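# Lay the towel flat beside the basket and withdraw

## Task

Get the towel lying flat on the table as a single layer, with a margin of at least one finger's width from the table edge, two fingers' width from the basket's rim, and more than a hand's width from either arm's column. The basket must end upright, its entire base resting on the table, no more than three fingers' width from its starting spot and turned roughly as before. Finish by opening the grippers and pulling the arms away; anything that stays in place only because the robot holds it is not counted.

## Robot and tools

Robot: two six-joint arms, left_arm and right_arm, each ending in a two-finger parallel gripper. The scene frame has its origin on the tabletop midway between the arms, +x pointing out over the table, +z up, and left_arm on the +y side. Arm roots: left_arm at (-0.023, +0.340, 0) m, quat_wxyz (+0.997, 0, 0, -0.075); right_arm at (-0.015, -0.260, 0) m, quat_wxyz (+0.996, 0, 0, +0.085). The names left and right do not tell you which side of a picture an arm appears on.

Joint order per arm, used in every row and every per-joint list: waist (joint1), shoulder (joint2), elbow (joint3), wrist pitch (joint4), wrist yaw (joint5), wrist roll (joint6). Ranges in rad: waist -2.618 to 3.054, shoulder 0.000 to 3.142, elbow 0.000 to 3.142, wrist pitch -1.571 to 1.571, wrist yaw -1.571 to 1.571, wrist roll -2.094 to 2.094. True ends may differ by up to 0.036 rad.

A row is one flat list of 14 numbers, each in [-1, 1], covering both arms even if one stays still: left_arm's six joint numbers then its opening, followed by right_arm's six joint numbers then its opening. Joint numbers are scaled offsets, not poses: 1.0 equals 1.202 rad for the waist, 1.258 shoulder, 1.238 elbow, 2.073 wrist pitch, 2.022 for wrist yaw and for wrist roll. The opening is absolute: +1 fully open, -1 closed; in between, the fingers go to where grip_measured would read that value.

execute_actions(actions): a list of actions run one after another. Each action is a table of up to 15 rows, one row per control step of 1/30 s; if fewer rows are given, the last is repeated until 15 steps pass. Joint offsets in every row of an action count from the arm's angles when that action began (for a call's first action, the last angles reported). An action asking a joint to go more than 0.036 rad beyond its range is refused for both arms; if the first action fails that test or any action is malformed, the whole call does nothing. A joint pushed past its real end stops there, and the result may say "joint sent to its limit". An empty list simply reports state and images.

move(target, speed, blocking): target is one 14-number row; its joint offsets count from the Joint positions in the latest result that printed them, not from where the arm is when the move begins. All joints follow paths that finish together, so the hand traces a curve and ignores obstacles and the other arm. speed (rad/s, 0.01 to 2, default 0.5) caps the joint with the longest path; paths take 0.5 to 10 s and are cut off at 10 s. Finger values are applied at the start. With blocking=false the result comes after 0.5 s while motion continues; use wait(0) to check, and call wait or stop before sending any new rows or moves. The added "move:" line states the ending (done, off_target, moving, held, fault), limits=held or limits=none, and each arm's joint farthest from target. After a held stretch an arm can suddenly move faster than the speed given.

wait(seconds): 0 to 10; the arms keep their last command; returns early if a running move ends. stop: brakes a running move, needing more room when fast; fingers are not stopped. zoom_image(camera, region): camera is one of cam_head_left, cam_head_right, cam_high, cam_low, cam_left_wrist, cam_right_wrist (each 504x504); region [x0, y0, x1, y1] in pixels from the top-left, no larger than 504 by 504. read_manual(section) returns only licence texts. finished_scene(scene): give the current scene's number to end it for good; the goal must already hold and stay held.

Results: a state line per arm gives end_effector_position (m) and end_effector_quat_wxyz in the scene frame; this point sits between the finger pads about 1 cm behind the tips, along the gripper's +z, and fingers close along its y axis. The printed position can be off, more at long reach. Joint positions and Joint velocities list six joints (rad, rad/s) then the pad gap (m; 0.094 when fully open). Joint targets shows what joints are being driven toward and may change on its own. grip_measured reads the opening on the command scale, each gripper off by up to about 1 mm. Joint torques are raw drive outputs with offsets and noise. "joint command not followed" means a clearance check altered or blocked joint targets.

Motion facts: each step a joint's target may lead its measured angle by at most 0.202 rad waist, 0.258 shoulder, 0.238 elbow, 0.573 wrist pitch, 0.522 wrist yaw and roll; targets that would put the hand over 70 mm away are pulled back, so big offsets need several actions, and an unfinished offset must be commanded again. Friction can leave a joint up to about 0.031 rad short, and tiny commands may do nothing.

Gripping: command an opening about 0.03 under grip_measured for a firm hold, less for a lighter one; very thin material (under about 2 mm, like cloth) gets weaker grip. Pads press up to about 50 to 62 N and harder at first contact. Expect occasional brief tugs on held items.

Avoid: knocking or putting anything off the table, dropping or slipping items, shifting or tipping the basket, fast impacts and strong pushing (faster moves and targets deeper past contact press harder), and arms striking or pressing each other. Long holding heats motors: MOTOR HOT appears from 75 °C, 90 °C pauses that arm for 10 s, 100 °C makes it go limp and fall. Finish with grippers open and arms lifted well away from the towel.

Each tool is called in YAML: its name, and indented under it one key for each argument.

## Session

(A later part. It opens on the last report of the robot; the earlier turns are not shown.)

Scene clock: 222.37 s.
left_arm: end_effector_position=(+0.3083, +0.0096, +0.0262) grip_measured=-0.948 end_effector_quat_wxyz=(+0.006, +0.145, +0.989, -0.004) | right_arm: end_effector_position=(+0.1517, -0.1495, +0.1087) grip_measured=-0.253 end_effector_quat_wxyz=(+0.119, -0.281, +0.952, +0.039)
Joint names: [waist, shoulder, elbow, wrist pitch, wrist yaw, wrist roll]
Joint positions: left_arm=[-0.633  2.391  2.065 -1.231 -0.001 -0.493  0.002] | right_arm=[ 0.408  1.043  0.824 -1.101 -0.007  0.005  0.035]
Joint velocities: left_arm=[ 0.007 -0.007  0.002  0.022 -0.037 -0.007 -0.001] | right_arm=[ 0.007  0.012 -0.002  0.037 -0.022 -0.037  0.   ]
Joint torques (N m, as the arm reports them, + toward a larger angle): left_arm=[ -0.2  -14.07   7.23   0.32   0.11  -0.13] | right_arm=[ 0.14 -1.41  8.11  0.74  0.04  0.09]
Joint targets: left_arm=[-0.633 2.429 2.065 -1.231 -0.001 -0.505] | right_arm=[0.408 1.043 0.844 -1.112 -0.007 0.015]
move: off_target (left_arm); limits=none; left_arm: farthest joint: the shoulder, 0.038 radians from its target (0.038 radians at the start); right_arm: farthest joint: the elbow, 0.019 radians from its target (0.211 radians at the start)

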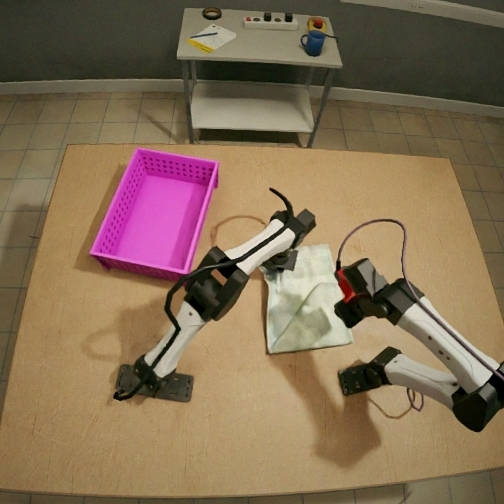

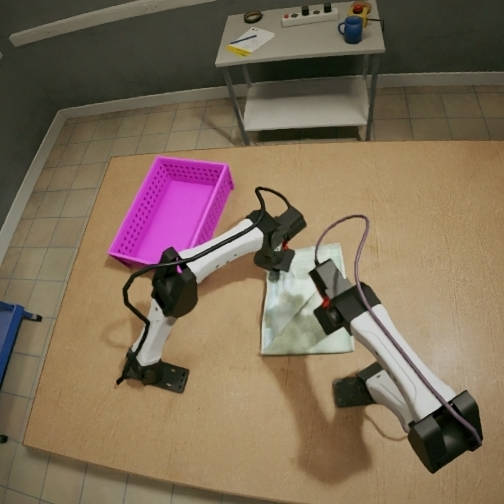

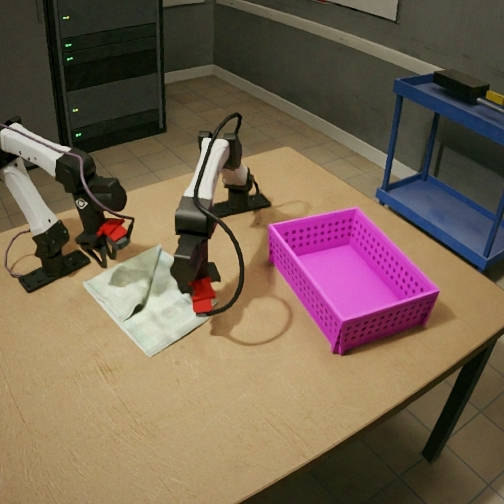

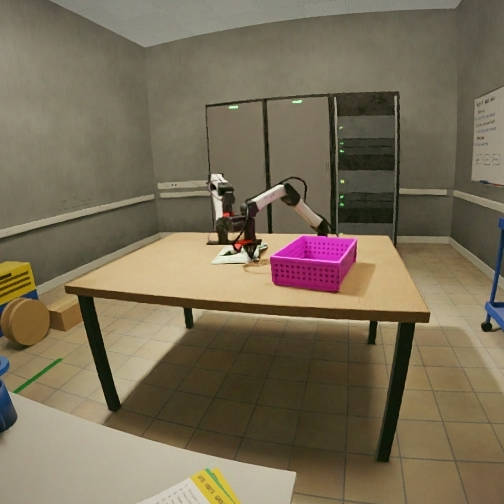

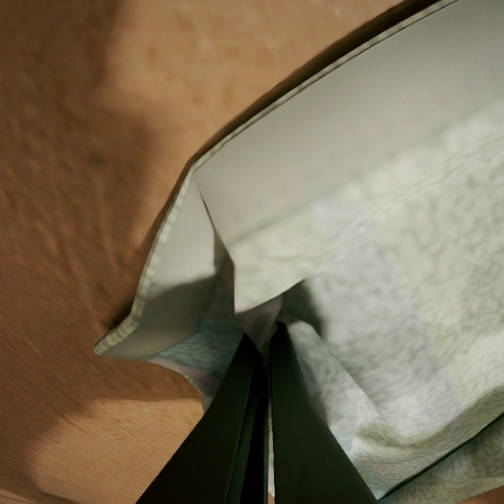

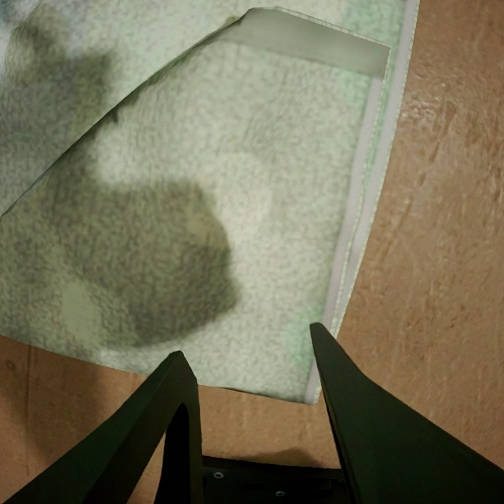

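move:
  target: [0,0.03,0,0,0,0,-1,-0.235,0.783,0.665,-0.046,0,0,-0.25]
  speed: 0.7

Scene clock: 225.33 s.
left_arm: end_effector_position=(+0.3083, +0.0096, +0.0262) grip_measured=-0.948 end_effector_quat_wxyz=(+0.006, +0.145, +0.989, -0.004) | right_arm: end_effector_position=(+0.3494, -0.1453, +0.0658) grip_measured=-0.253 end_effector_quat_wxyz=(-0.005, -0.147, +0.989, +0.003)
Joint names: [waist, shoulder, elbow, wrist pitch, wrist yaw, wrist roll]
Joint positions: left_arm=[-0.633  2.391  2.065 -1.231 -0.001 -0.493  0.002] | right_arm=[ 0.131  2.024  1.627 -1.184 -0.007  0.005  0.035]
Joint velocities: left_arm=[ 0.012  0.007  0.007 -0.037  0.037 -0.037  0.   ] | right_arm=[ 0.007  0.027 -0.007 -0.066  0.007  0.007 -0.   ]
Joint torques (N m, as the arm reports them, + toward a larger angle): left_arm=[ -0.24 -14.12   7.22   0.32   0.1   -0.03] | right_arm=[-0.35 -8.73  7.57  0.25  0.04 -0.01]
Joint targets: left_arm=[-0.633 2.429 2.065 -1.231 -0.001 -0.492] | right_arm=[0.125 2.028 1.647 -1.196 -0.007 0.005]
move: off_target (left_arm); limits=none; left_arm: farthest joint: the shoulder, 0.038 radians from its target (0.038 radians at the start); right_arm: farthest joint: the elbow, 0.020 radians from its target (0.823 radians at the start)

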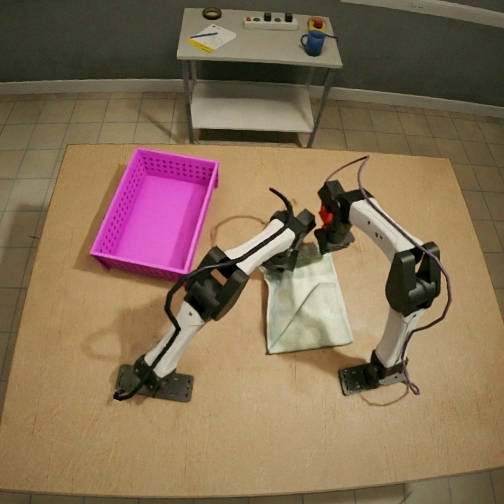

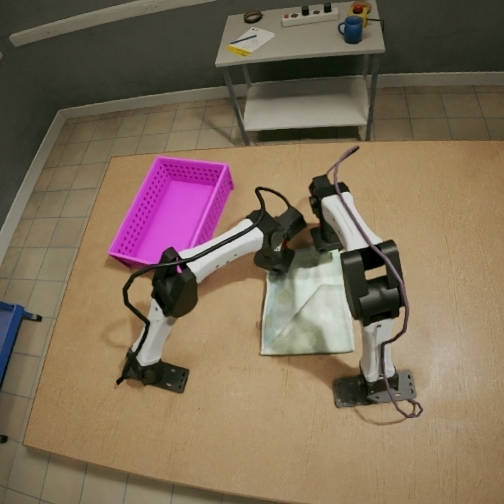

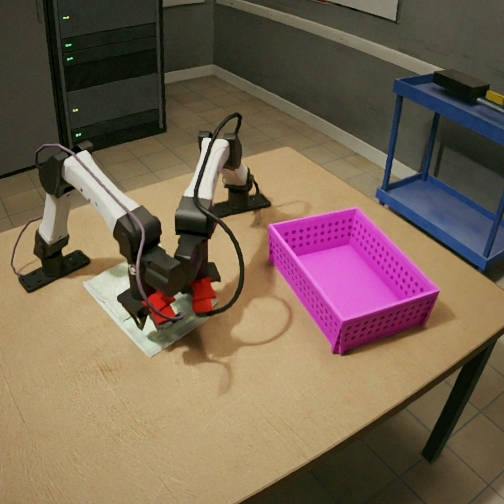

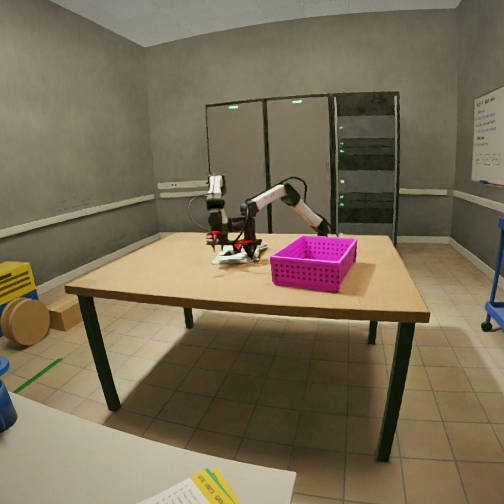

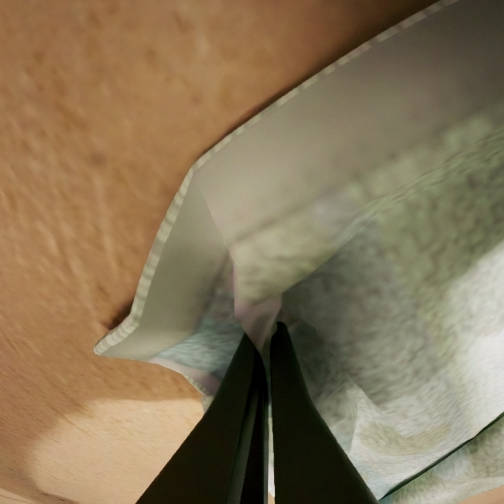

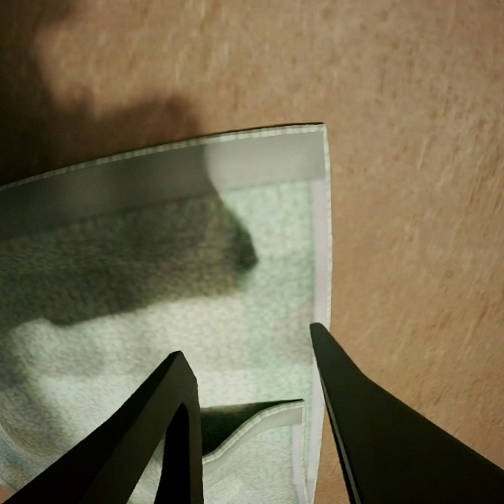

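move:
  target: [0,0.03,0,0,0,0,-1,0.028,0.014,-0.08,0.057,0,0,-0.25]
  speed: 0.2

Scene clock: 227.33 s.
left_arm: end_effector_position=(+0.3083, +0.0096, +0.0262) grip_measured=-0.948 end_effector_quat_wxyz=(+0.006, +0.145, +0.989, -0.004) | right_arm: end_effector_position=(+0.3470, -0.1361, +0.0455) grip_measured=-0.253 end_effector_quat_wxyz=(+0.004, -0.160, +0.987, +0.004)
Joint names: [waist, shoulder, elbow, wrist pitch, wrist yaw, wrist roll]
Joint positions: left_arm=[-0.633  2.391  2.065 -1.231 -0.001 -0.493  0.002] | right_arm=[ 0.156  2.024  1.545 -1.082 -0.007  0.005  0.035]
Joint velocities: left_arm=[ 0.002  0.007 -0.002 -0.037 -0.022 -0.007  0.   ] | right_arm=[ 0.032  0.002 -0.002 -0.037  0.007 -0.037 -0.001]
Joint torques (N m, as the arm reports them, + toward a larger angle): left_arm=[ -0.09 -14.11   7.24   0.33   0.11  -0.01] | right_arm=[ 0.91 -7.76  4.79  0.53  0.04 -0.01]
Joint targets: left_arm=[-0.633 2.429 2.065 -1.231 -0.001 -0.493] | right_arm=[0.165 2.041 1.528 -1.065 -0.007 0.005]
move: off_target (left_arm); limits=none; left_arm: farthest joint: the shoulder, 0.038 radians from its target (0.038 radians at the start); right_arm: farthest joint: the shoulder, 0.018 radians from its target (0.018 radians at the start)

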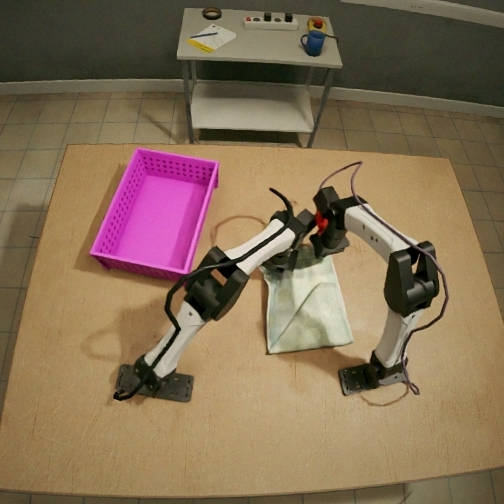

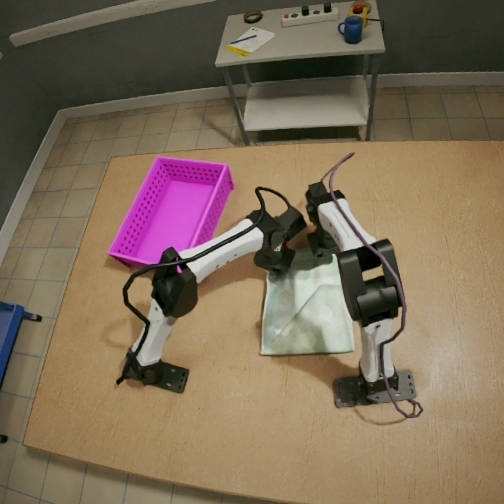

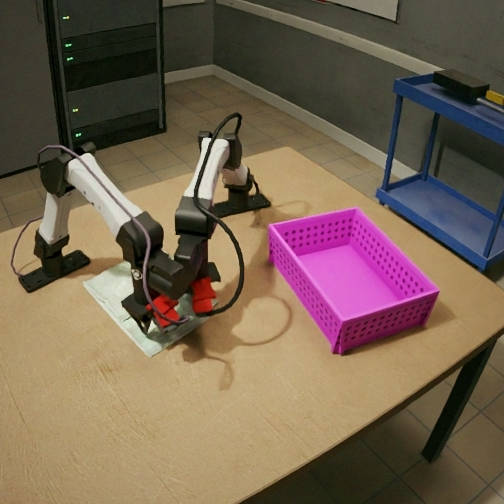

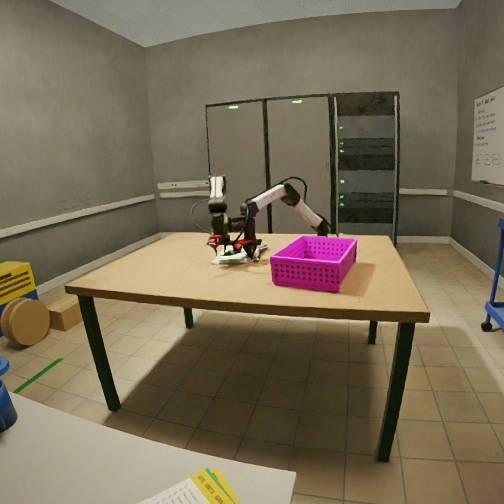

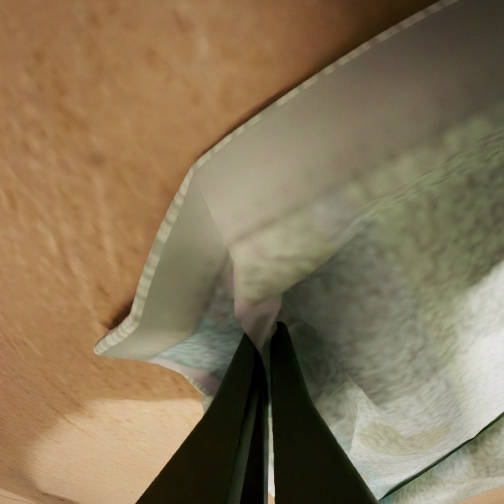

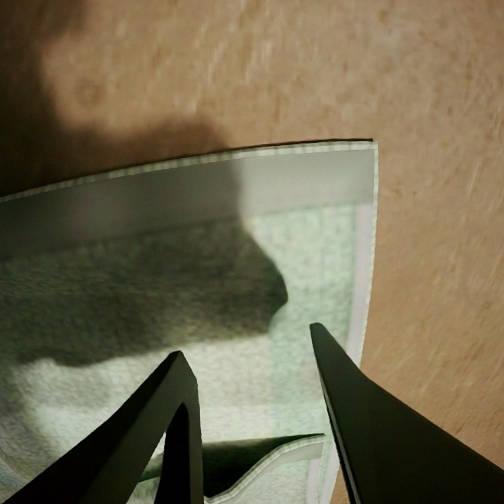

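move:
  target: [0,0.03,0,0,0,0,-1,0,0.08,0,0.04,0,0,-0.25]
  speed: 0.12

Scene clock: 228.87 s.
left_arm: end_effector_position=(+0.3083, +0.0096, +0.0262) grip_measured=-0.948 end_effector_quat_wxyz=(+0.006, +0.145, +0.989, -0.004) | right_arm: end_effector_position=(+0.3521, -0.1344, +0.0202) grip_measured=-0.253 end_effector_quat_wxyz=(-0.008, -0.160, +0.987, +0.002)
Joint names: [waist, shoulder, elbow, wrist pitch, wrist yaw, wrist roll]
Joint positions: left_arm=[-0.633  2.391  2.065 -1.231 -0.001 -0.493  0.002] | right_arm=[ 0.156  2.093  1.545 -1.038 -0.007  0.005  0.035]
Joint velocities: left_arm=[-0.002 -0.002 -0.002 -0.066  0.007 -0.037  0.001] | right_arm=[-0.017 -0.012  0.007 -0.007  0.081 -0.022  0.001]
Joint torques (N m, as the arm reports them, + toward a larger angle): left_arm=[ -0.13 -14.19   7.16   0.3    0.1   -0.03] | right_arm=[ 0.16 -7.23  5.91  0.66  0.04  0.  ]
Joint targets: left_arm=[-0.633 2.429 2.065 -1.231 -0.001 -0.493] | right_arm=[0.156 2.124 1.545 -0.999 -0.007 0.005]
move: off_target (left_arm, right_arm); limits=none; left_arm: farthest joint: the shoulder, 0.038 radians from its target (0.038 radians at the start); right_arm: farthest joint: the wrist pitch, 0.039 radians from its target (0.083 radians at the start)

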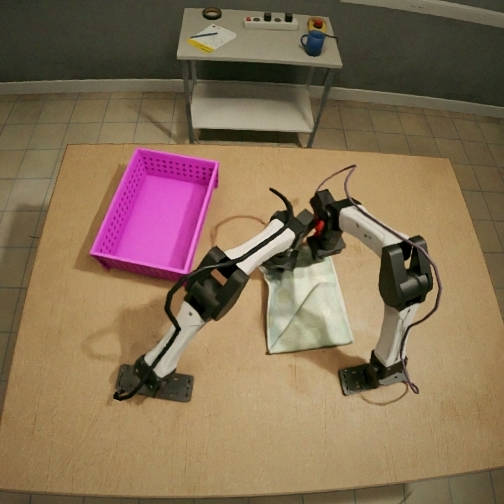

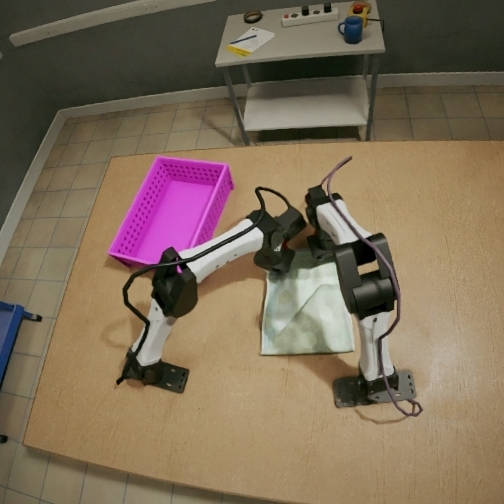

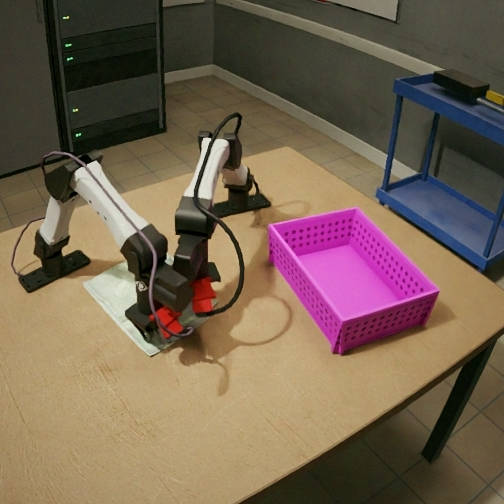

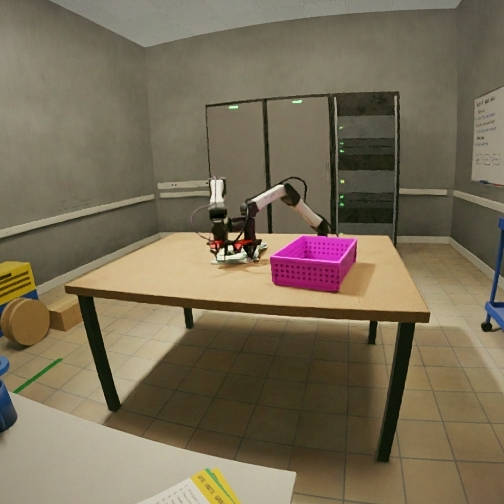

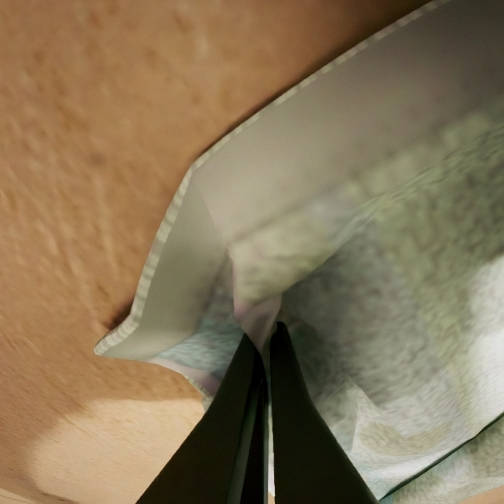

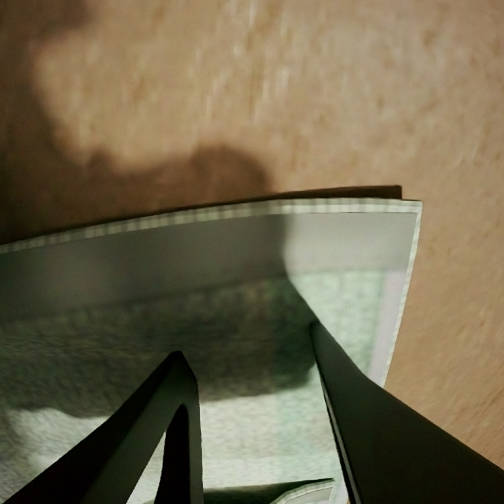

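Contact at z≈0.020. Press a bit more and close slowly.

execute_actions:
  actions:
    - [[0,0.03,0,0,0,0,-1,0,0.04,0,0,0,0,-0.25],[0,0.03,0,0,0,0,-1,0,0.04,0,0,0,0,-0.25],[0,0.03,0,0,0,0,-1,0,0.04,0,0,0,0,-0.25],[0,0.03,0,0,0,0,-1,0,0.04,0,0,0,0,-0.29],[0,0.03,0,0,0,0,-1,0,0.04,0,0,0,0,-0.32],[0,0.03,0,0,0,0,-1,0,0.04,0,0,0,0,-0.35],[0,0.03,0,0,0,0,-1,0,0.04,0,0,0,0,-0.38],[0,0.03,0,0,0,0,-1,0,0.04,0,0,0,0,-0.41],[0,0.03,0,0,0,0,-1,0,0.04,0,0,0,0,-0.44],[0,0.03,0,0,0,0,-1,0,0.04,0,0,0,0,-0.47],[0,0.03,0,0,0,0,-1,0,0.04,0,0,0,0,-0.50],[0,0.03,0,0,0,0,-1,0,0.04,0,0,0,0,-0.53],[0,0.03,0,0,0,0,-1,0,0.04,0,0,0,0,-0.56],[0,0.03,0,0,0,0,-1,0,0.04,0,0,0,0,-0.59],[0,0.03,0,0,0,0,-1,0,0.04,0,0,0,0,-0.62]]
    - [[0,0.03,0,0,0,0,-1,0,0.04,0,0,0,0,-0.65],[0,0.03,0,0,0,0,-1,0,0.04,0,0,0,0,-0.68],[0,0.03,0,0,0,0,-1,0,0.04,0,0,0,0,-0.71],[0,0.03,0,0,0,0,-1,0,0.04,0,0,0,0,-0.74],[0,0.03,0,0,0,0,-1,0,0.04,0,0,0,0,-0.77],[0,0.03,0,0,0,0,-1,0,0.04,0,0,0,0,-0.80],[0,0.03,0,0,0,0,-1,0,0.04,0,0,0,0,-0.83],[0,0.03,0,0,0,0,-1,0,0.04,0,0,0,0,-0.86],[0,0.03,0,0,0,0,-1,0,0.04,0,0,0,0,-0.89],[0,0.03,0,0,0,0,-1,0,0.04,0,0,0,0,-0.92],[0,0.03,0,0,0,0,-1,0,0.04,0,0,0,0,-0.95],[0,0.03,0,0,0,0,-1,0,0.04,0,0,0,0,-0.98],[0,0.03,0,0,0,0,-1,0,0.04,0,0,0,0,-1]]

Scene clock: 230.83 s.
left_arm: end_effector_position=(+0.3083, +0.0096, +0.0262) grip_measured=-0.948 end_effector_quat_wxyz=(+0.006, +0.145, +0.989, -0.004) | right_arm: end_effector_position=(+0.3507, -0.1315, +0.0194) grip_measured=-0.954 end_effector_quat_wxyz=(-0.011, -0.160, +0.987, +0.011)
Joint names: [waist, shoulder, elbow, wrist pitch, wrist yaw, wrist roll]
Joint positions: left_arm=[-0.633  2.391  2.065 -1.231 -0.001 -0.493  0.002] | right_arm=[ 0.156  2.095  1.545 -1.039 -0.025  0.005  0.002]
Joint velocities: left_arm=[-0.007 -0.012  0.007 -0.022 -0.007  0.022 -0.001] | right_arm=[-0.002  0.007  0.002 -0.066  0.095  0.007 -0.001]
Joint torques (N m, as the arm reports them, + toward a larger angle): left_arm=[ -0.21 -14.16   7.26   0.33   0.1   -0.01] | right_arm=[ 0.18 -5.83  5.93  0.34  0.13 -0.01]
Joint targets: left_arm=[-0.633 2.429 2.065 -1.231 -0.001 -0.493] | right_arm=[0.156 2.145 1.545 -1.039 -0.016 0.005]

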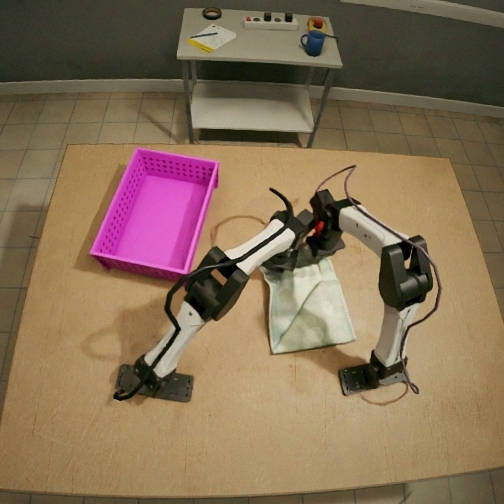

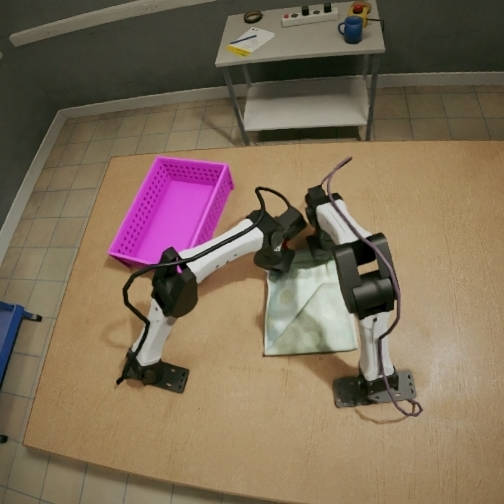

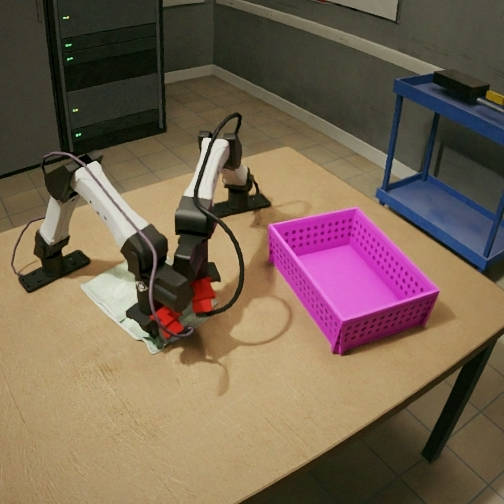

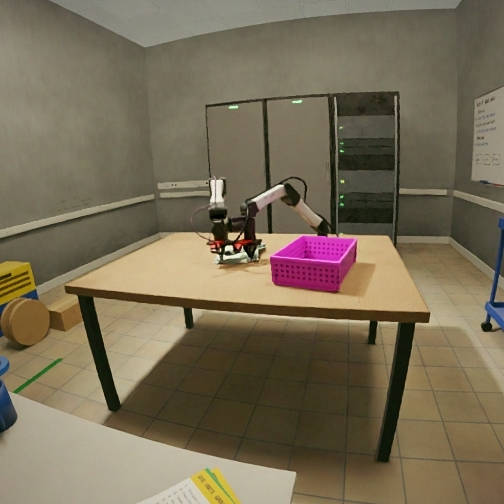

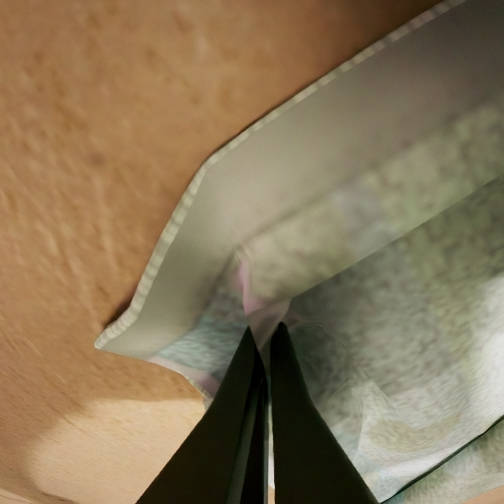

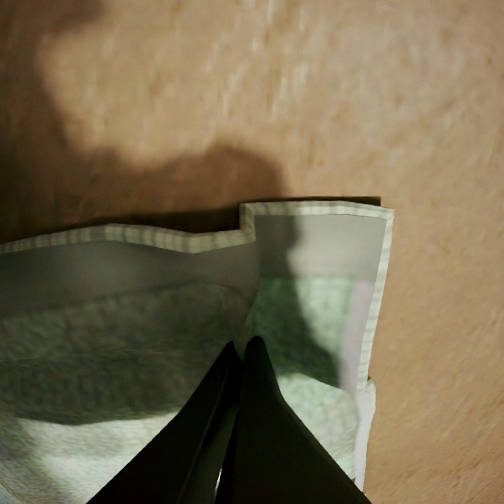

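move:
  target: [0.062,-0.291,-0.094,0.015,0,-0.04,-1,0.108,-0.328,-0.062,-0.028,0.017,0.222,-1]
  speed: 0.3

Scene clock: 235.23 s.
left_arm: end_effector_position=(+0.3214, +0.0381, +0.1610) grip_measured=-0.948 end_effector_quat_wxyz=(+0.120, +0.077, +0.986, -0.089) | right_arm: end_effector_position=(+0.3210, -0.0986, +0.1483) grip_measured=-0.954 end_effector_quat_wxyz=(+0.128, -0.001, +0.990, +0.061)
Joint names: [waist, shoulder, elbow, wrist pitch, wrist yaw, wrist roll]
Joint positions: left_arm=[-0.569  2.032  1.975 -1.215 -0.001 -0.562  0.002] | right_arm=[ 0.277  1.693  1.488 -1.082  0.001  0.445  0.002]
Joint velocities: left_arm=[ 0.002  0.007 -0.002 -0.007 -0.007 -0.007  0.   ] | right_arm=[ 0.002 -0.002 -0.002  0.022  0.007 -0.051 -0.001]
Joint torques (N m, as the arm reports them, + toward a larger angle): left_arm=[  0.55 -15.06   5.39   1.04   0.1   -0.09] | right_arm=[ 0.88 -7.66  5.18  0.75  0.17  0.09]
Joint targets: left_arm=[-0.559 2.025 1.949 -1.200 -0.001 -0.574] | right_arm=[0.286 1.682 1.468 -1.097 0.009 0.454]
move: off_target (left_arm); limits=held; held on 1 of 65 steps (left_arm); left_arm: farthest joint: the elbow, 0.026 radians from its target (0.116 radians at the start); right_arm: farthest joint: the elbow, 0.020 radians from its target (0.077 radians at the start)
joint command not followed: on one or more control steps a check withheld the commanded joint targets of the left arm, and it was not sent them on those steps.
cause: the commanded joint targets would bring a part of the robot too close to another arm (this arm's wrist (the part past the wrist pitch) and the other arm's wrist (the part past the wrist pitch)); next, command targets that bring no part of the robot closer to that arm.

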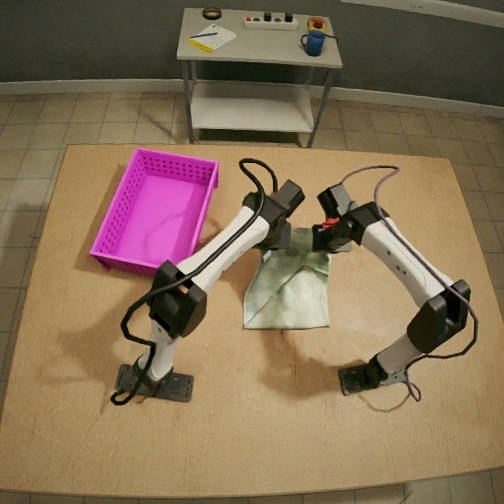

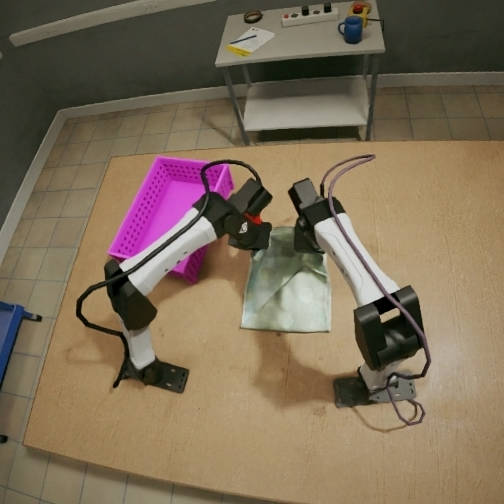

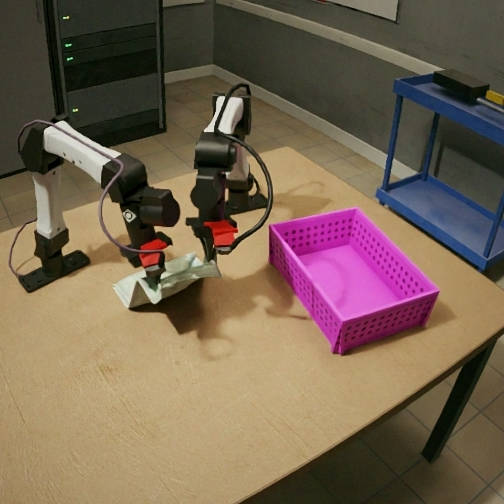

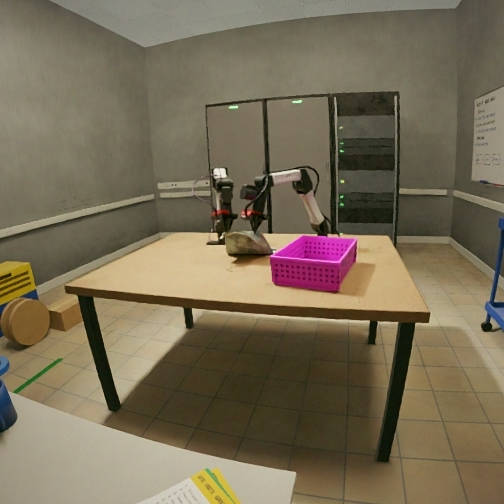

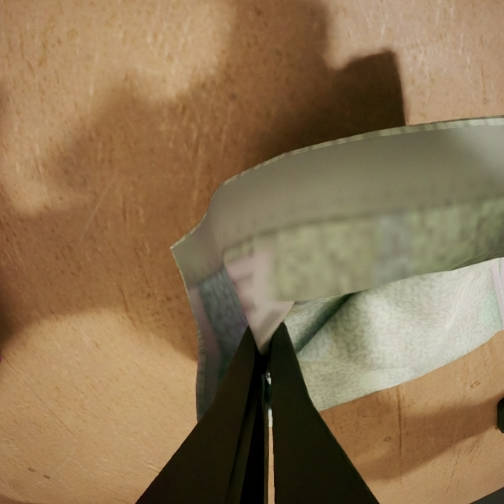

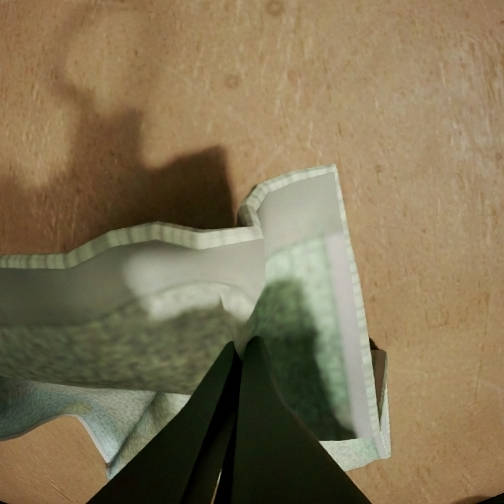

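move:
  target: [0,-0.261,0.038,0.017,0,0,-1,0.072,-0.196,0.204,-0.046,0,0,-1]
  speed: 0.3

Scene clock: 237.77 s.
left_arm: end_effector_position=(+0.2983, +0.0584, +0.3137) grip_measured=-0.948 end_effector_quat_wxyz=(+0.267, +0.074, +0.940, -0.199) | right_arm: end_effector_position=(+0.2987, -0.0782, +0.3073) grip_measured=-0.954 end_effector_quat_wxyz=(+0.293, -0.037, +0.943, +0.154)
Joint names: [waist, shoulder, elbow, wrist pitch, wrist yaw, wrist roll]
Joint positions: left_arm=[-0.569  1.709  2.009 -1.191 -0.001 -0.562  0.002] | right_arm=[ 0.355  1.454  1.726 -1.167  0.001  0.445  0.002]
Joint velocities: left_arm=[-0.002 -0.007 -0.002  0.051  0.007 -0.007 -0.001] | right_arm=[-0.007 -0.002 -0.002 -0.037 -0.066 -0.007 -0.   ]
Joint torques (N m, as the arm reports them, + toward a larger angle): left_arm=[ -0.22 -11.06   8.61   1.65   0.12   0.01] | right_arm=[ 0.92 -5.11  7.62  1.41  0.07 -0.04]
Joint targets: left_arm=[-0.569 1.704 2.022 -1.180 -0.001 -0.562] | right_arm=[0.364 1.447 1.741 -1.177 0.001 0.445]
move: done; limits=none; left_arm: farthest joint: the elbow, 0.013 radians from its target (0.047 radians at the start); right_arm: farthest joint: the elbow, 0.015 radians from its target (0.252 radians at the start)

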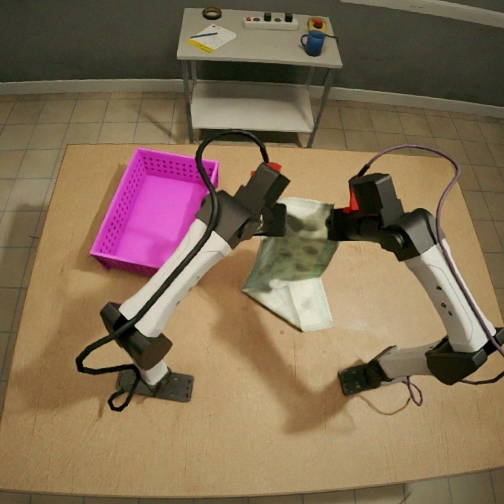

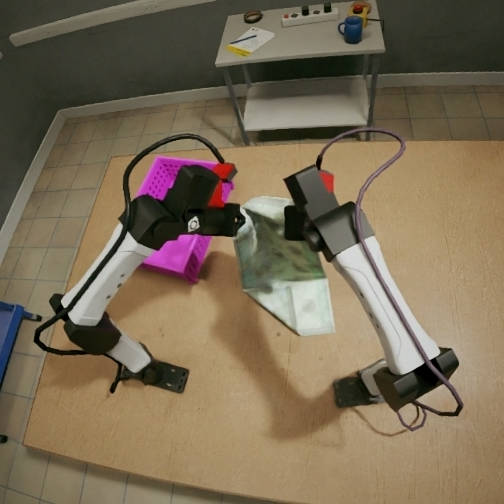

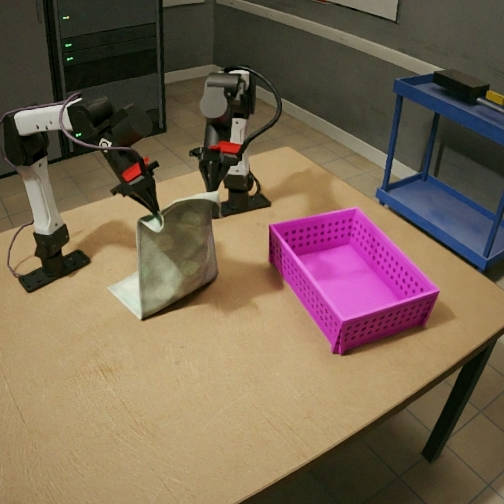

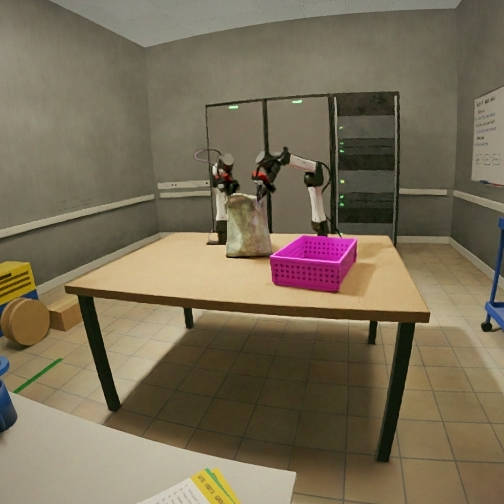

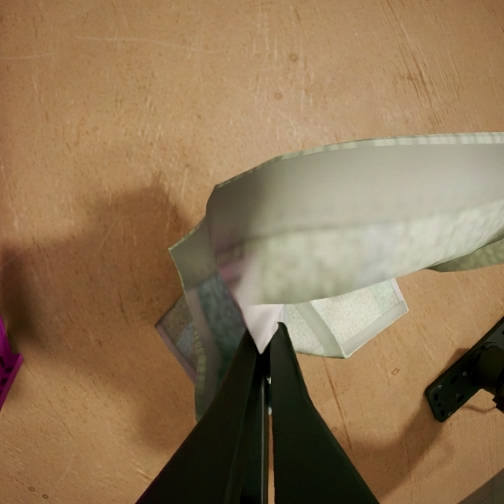

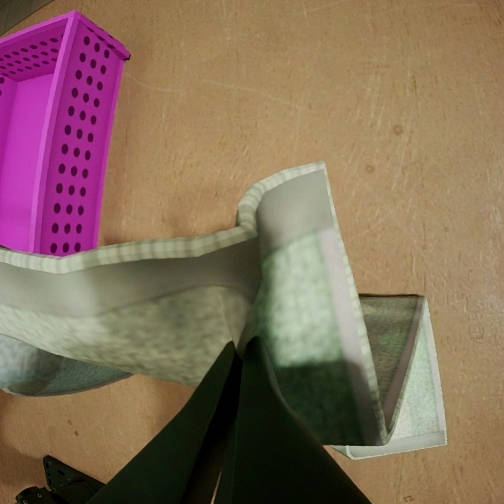

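move:
  target: [0,-0.101,0.167,0.042,0,0,-1,0.052,-0.064,0.229,0.033,0,0,-1]
  speed: 0.25

Scene clock: 245.53 s.
left_arm: end_effector_position=(+0.2830, +0.0718, +0.4468) grip_measured=-0.948 end_effector_quat_wxyz=(+0.406, +0.067, +0.860, -0.302) | right_arm: end_effector_position=(+0.2800, -0.0676, +0.4427) grip_measured=-0.954 end_effector_quat_wxyz=(+0.442, -0.056, +0.860, +0.248)
Joint names: [waist, shoulder, elbow, wrist pitch, wrist yaw, wrist roll]
Joint positions: left_arm=[-0.569  1.592  2.201 -1.119 -0.001 -0.562  0.002] | right_arm=[ 0.407  1.384  1.993 -1.117  0.001  0.445  0.002]
Joint velocities: left_arm=[ 0.017 -0.012 -0.012  0.007 -0.081 -0.022  0.   ] | right_arm=[-0.012  0.002 -0.012  0.022  0.037  0.022  0.   ]
Joint torques (N m, as the arm reports them, + toward a larger angle): left_arm=[-0.25 -8.96  7.57  2.07  0.09 -0.01] | right_arm=[ 0.92 -3.88  6.88  2.03  0.04 -0.05]
Joint targets: left_arm=[-0.569 1.582 2.216 -1.104 -0.001 -0.562] | right_arm=[0.417 1.374 2.010 -1.099 0.001 0.445]
move: done; limits=none; left_arm: farthest joint: the elbow, 0.015 radians from its target (0.206 radians at the start); right_arm: farthest joint: the wrist pitch, 0.018 radians from its target (0.069 radians at the start)

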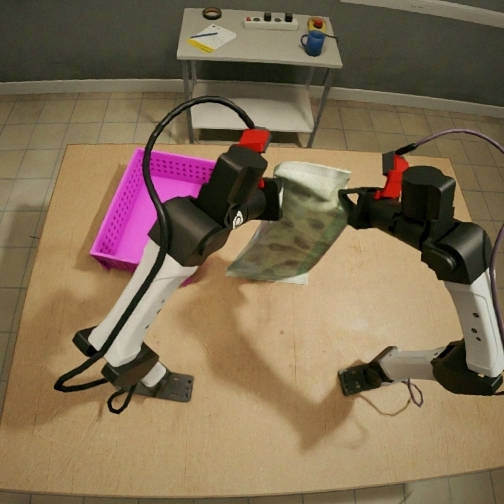

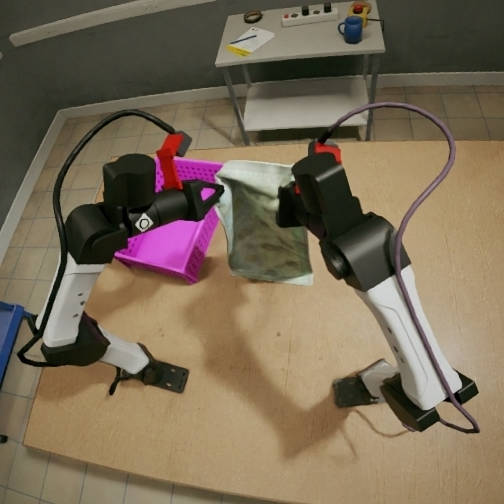

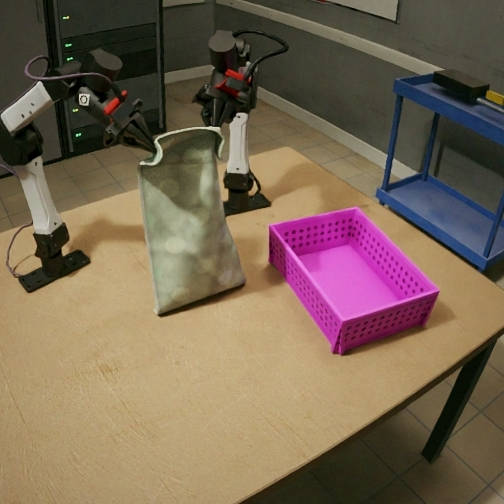

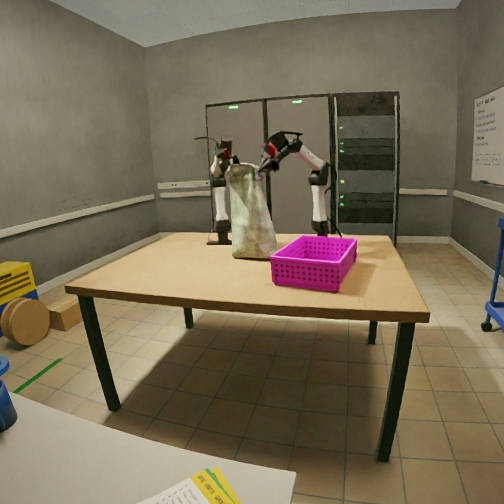

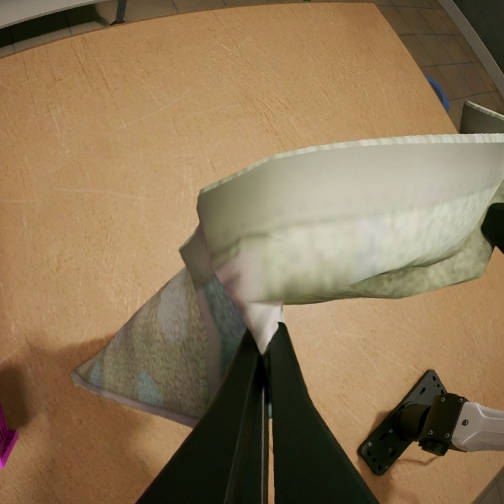

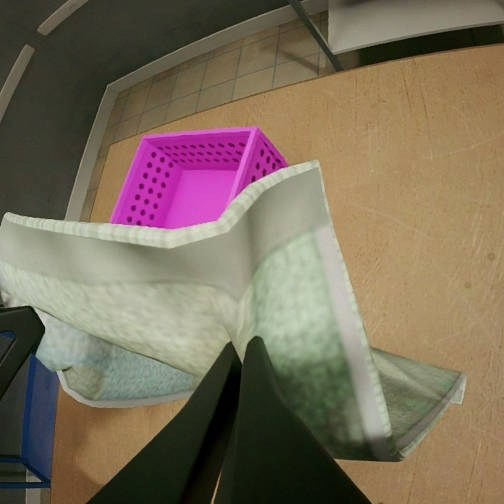

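move:
  target: [-0.265,-0.179,-0.045,-0.085,0,0,-1,0.27,-0.173,0.053,-0.127,0,0,-1]
  speed: 0.25

Scene clock: 250.07 s.
left_arm: end_effector_position=(+0.1408, +0.0679, +0.4729) grip_measured=-0.948 end_effector_quat_wxyz=(+0.360, +0.198, +0.834, -0.367) | right_arm: end_effector_position=(+0.1401, -0.0676, +0.4636) grip_measured=-0.954 end_effector_quat_wxyz=(+0.399, -0.190, +0.840, +0.315)
Joint names: [waist, shoulder, elbow, wrist pitch, wrist yaw, wrist roll]
Joint positions: left_arm=[-0.878  1.381  2.169 -1.278 -0.001 -0.562  0.002] | right_arm=[ 0.721  1.177  2.041 -1.369  0.001  0.445  0.002]
Joint velocities: left_arm=[-0.002 -0.012 -0.012 -0.037 -0.051 -0.066  0.   ] | right_arm=[ 0.012 -0.007 -0.017 -0.007 -0.037 -0.022 -0.   ]
Joint torques (N m, as the arm reports them, + toward a larger angle): left_arm=[-1.05 -5.85  3.68  1.83  0.11  0.01] | right_arm=[ 0.99 -1.    5.61  1.78  0.05 -0.05]
Joint targets: left_arm=[-0.887 1.366 2.145 -1.295 -0.001 -0.562] | right_arm=[0.732 1.166 2.058 -1.380 0.001 0.445]
move: off_target (left_arm); limits=none; left_arm: farthest joint: the elbow, 0.024 radians from its target (0.056 radians at the start); right_arm: farthest joint: the elbow, 0.018 radians from its target (0.066 radians at the start)

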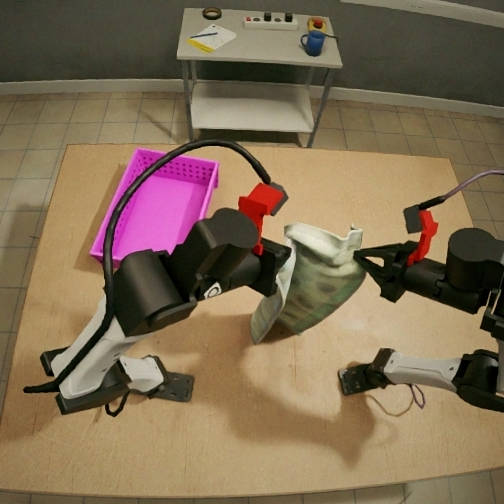

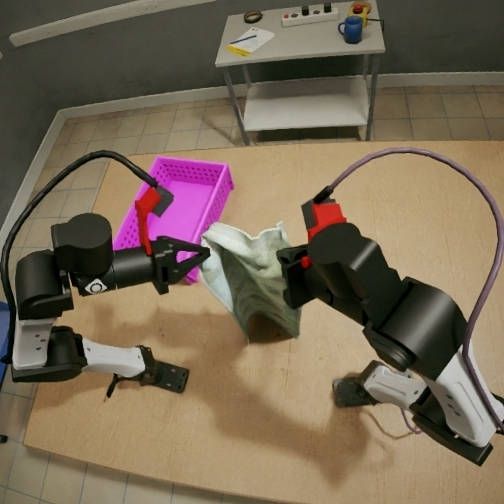

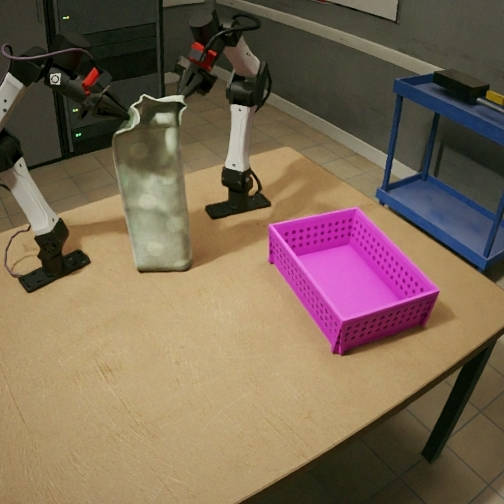

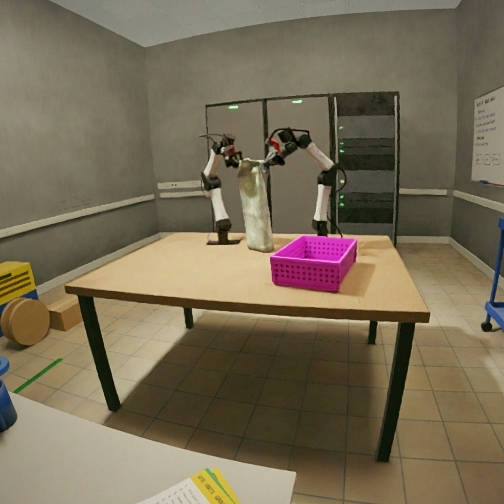

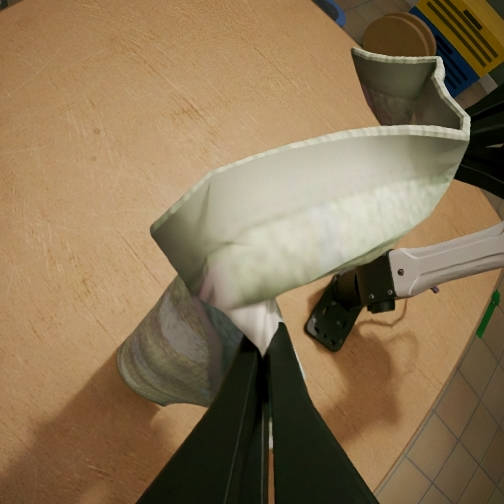

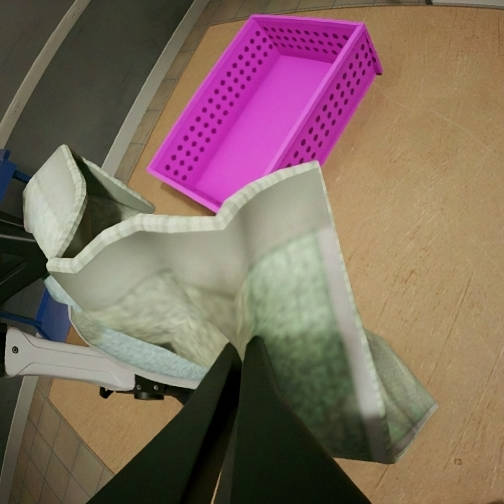

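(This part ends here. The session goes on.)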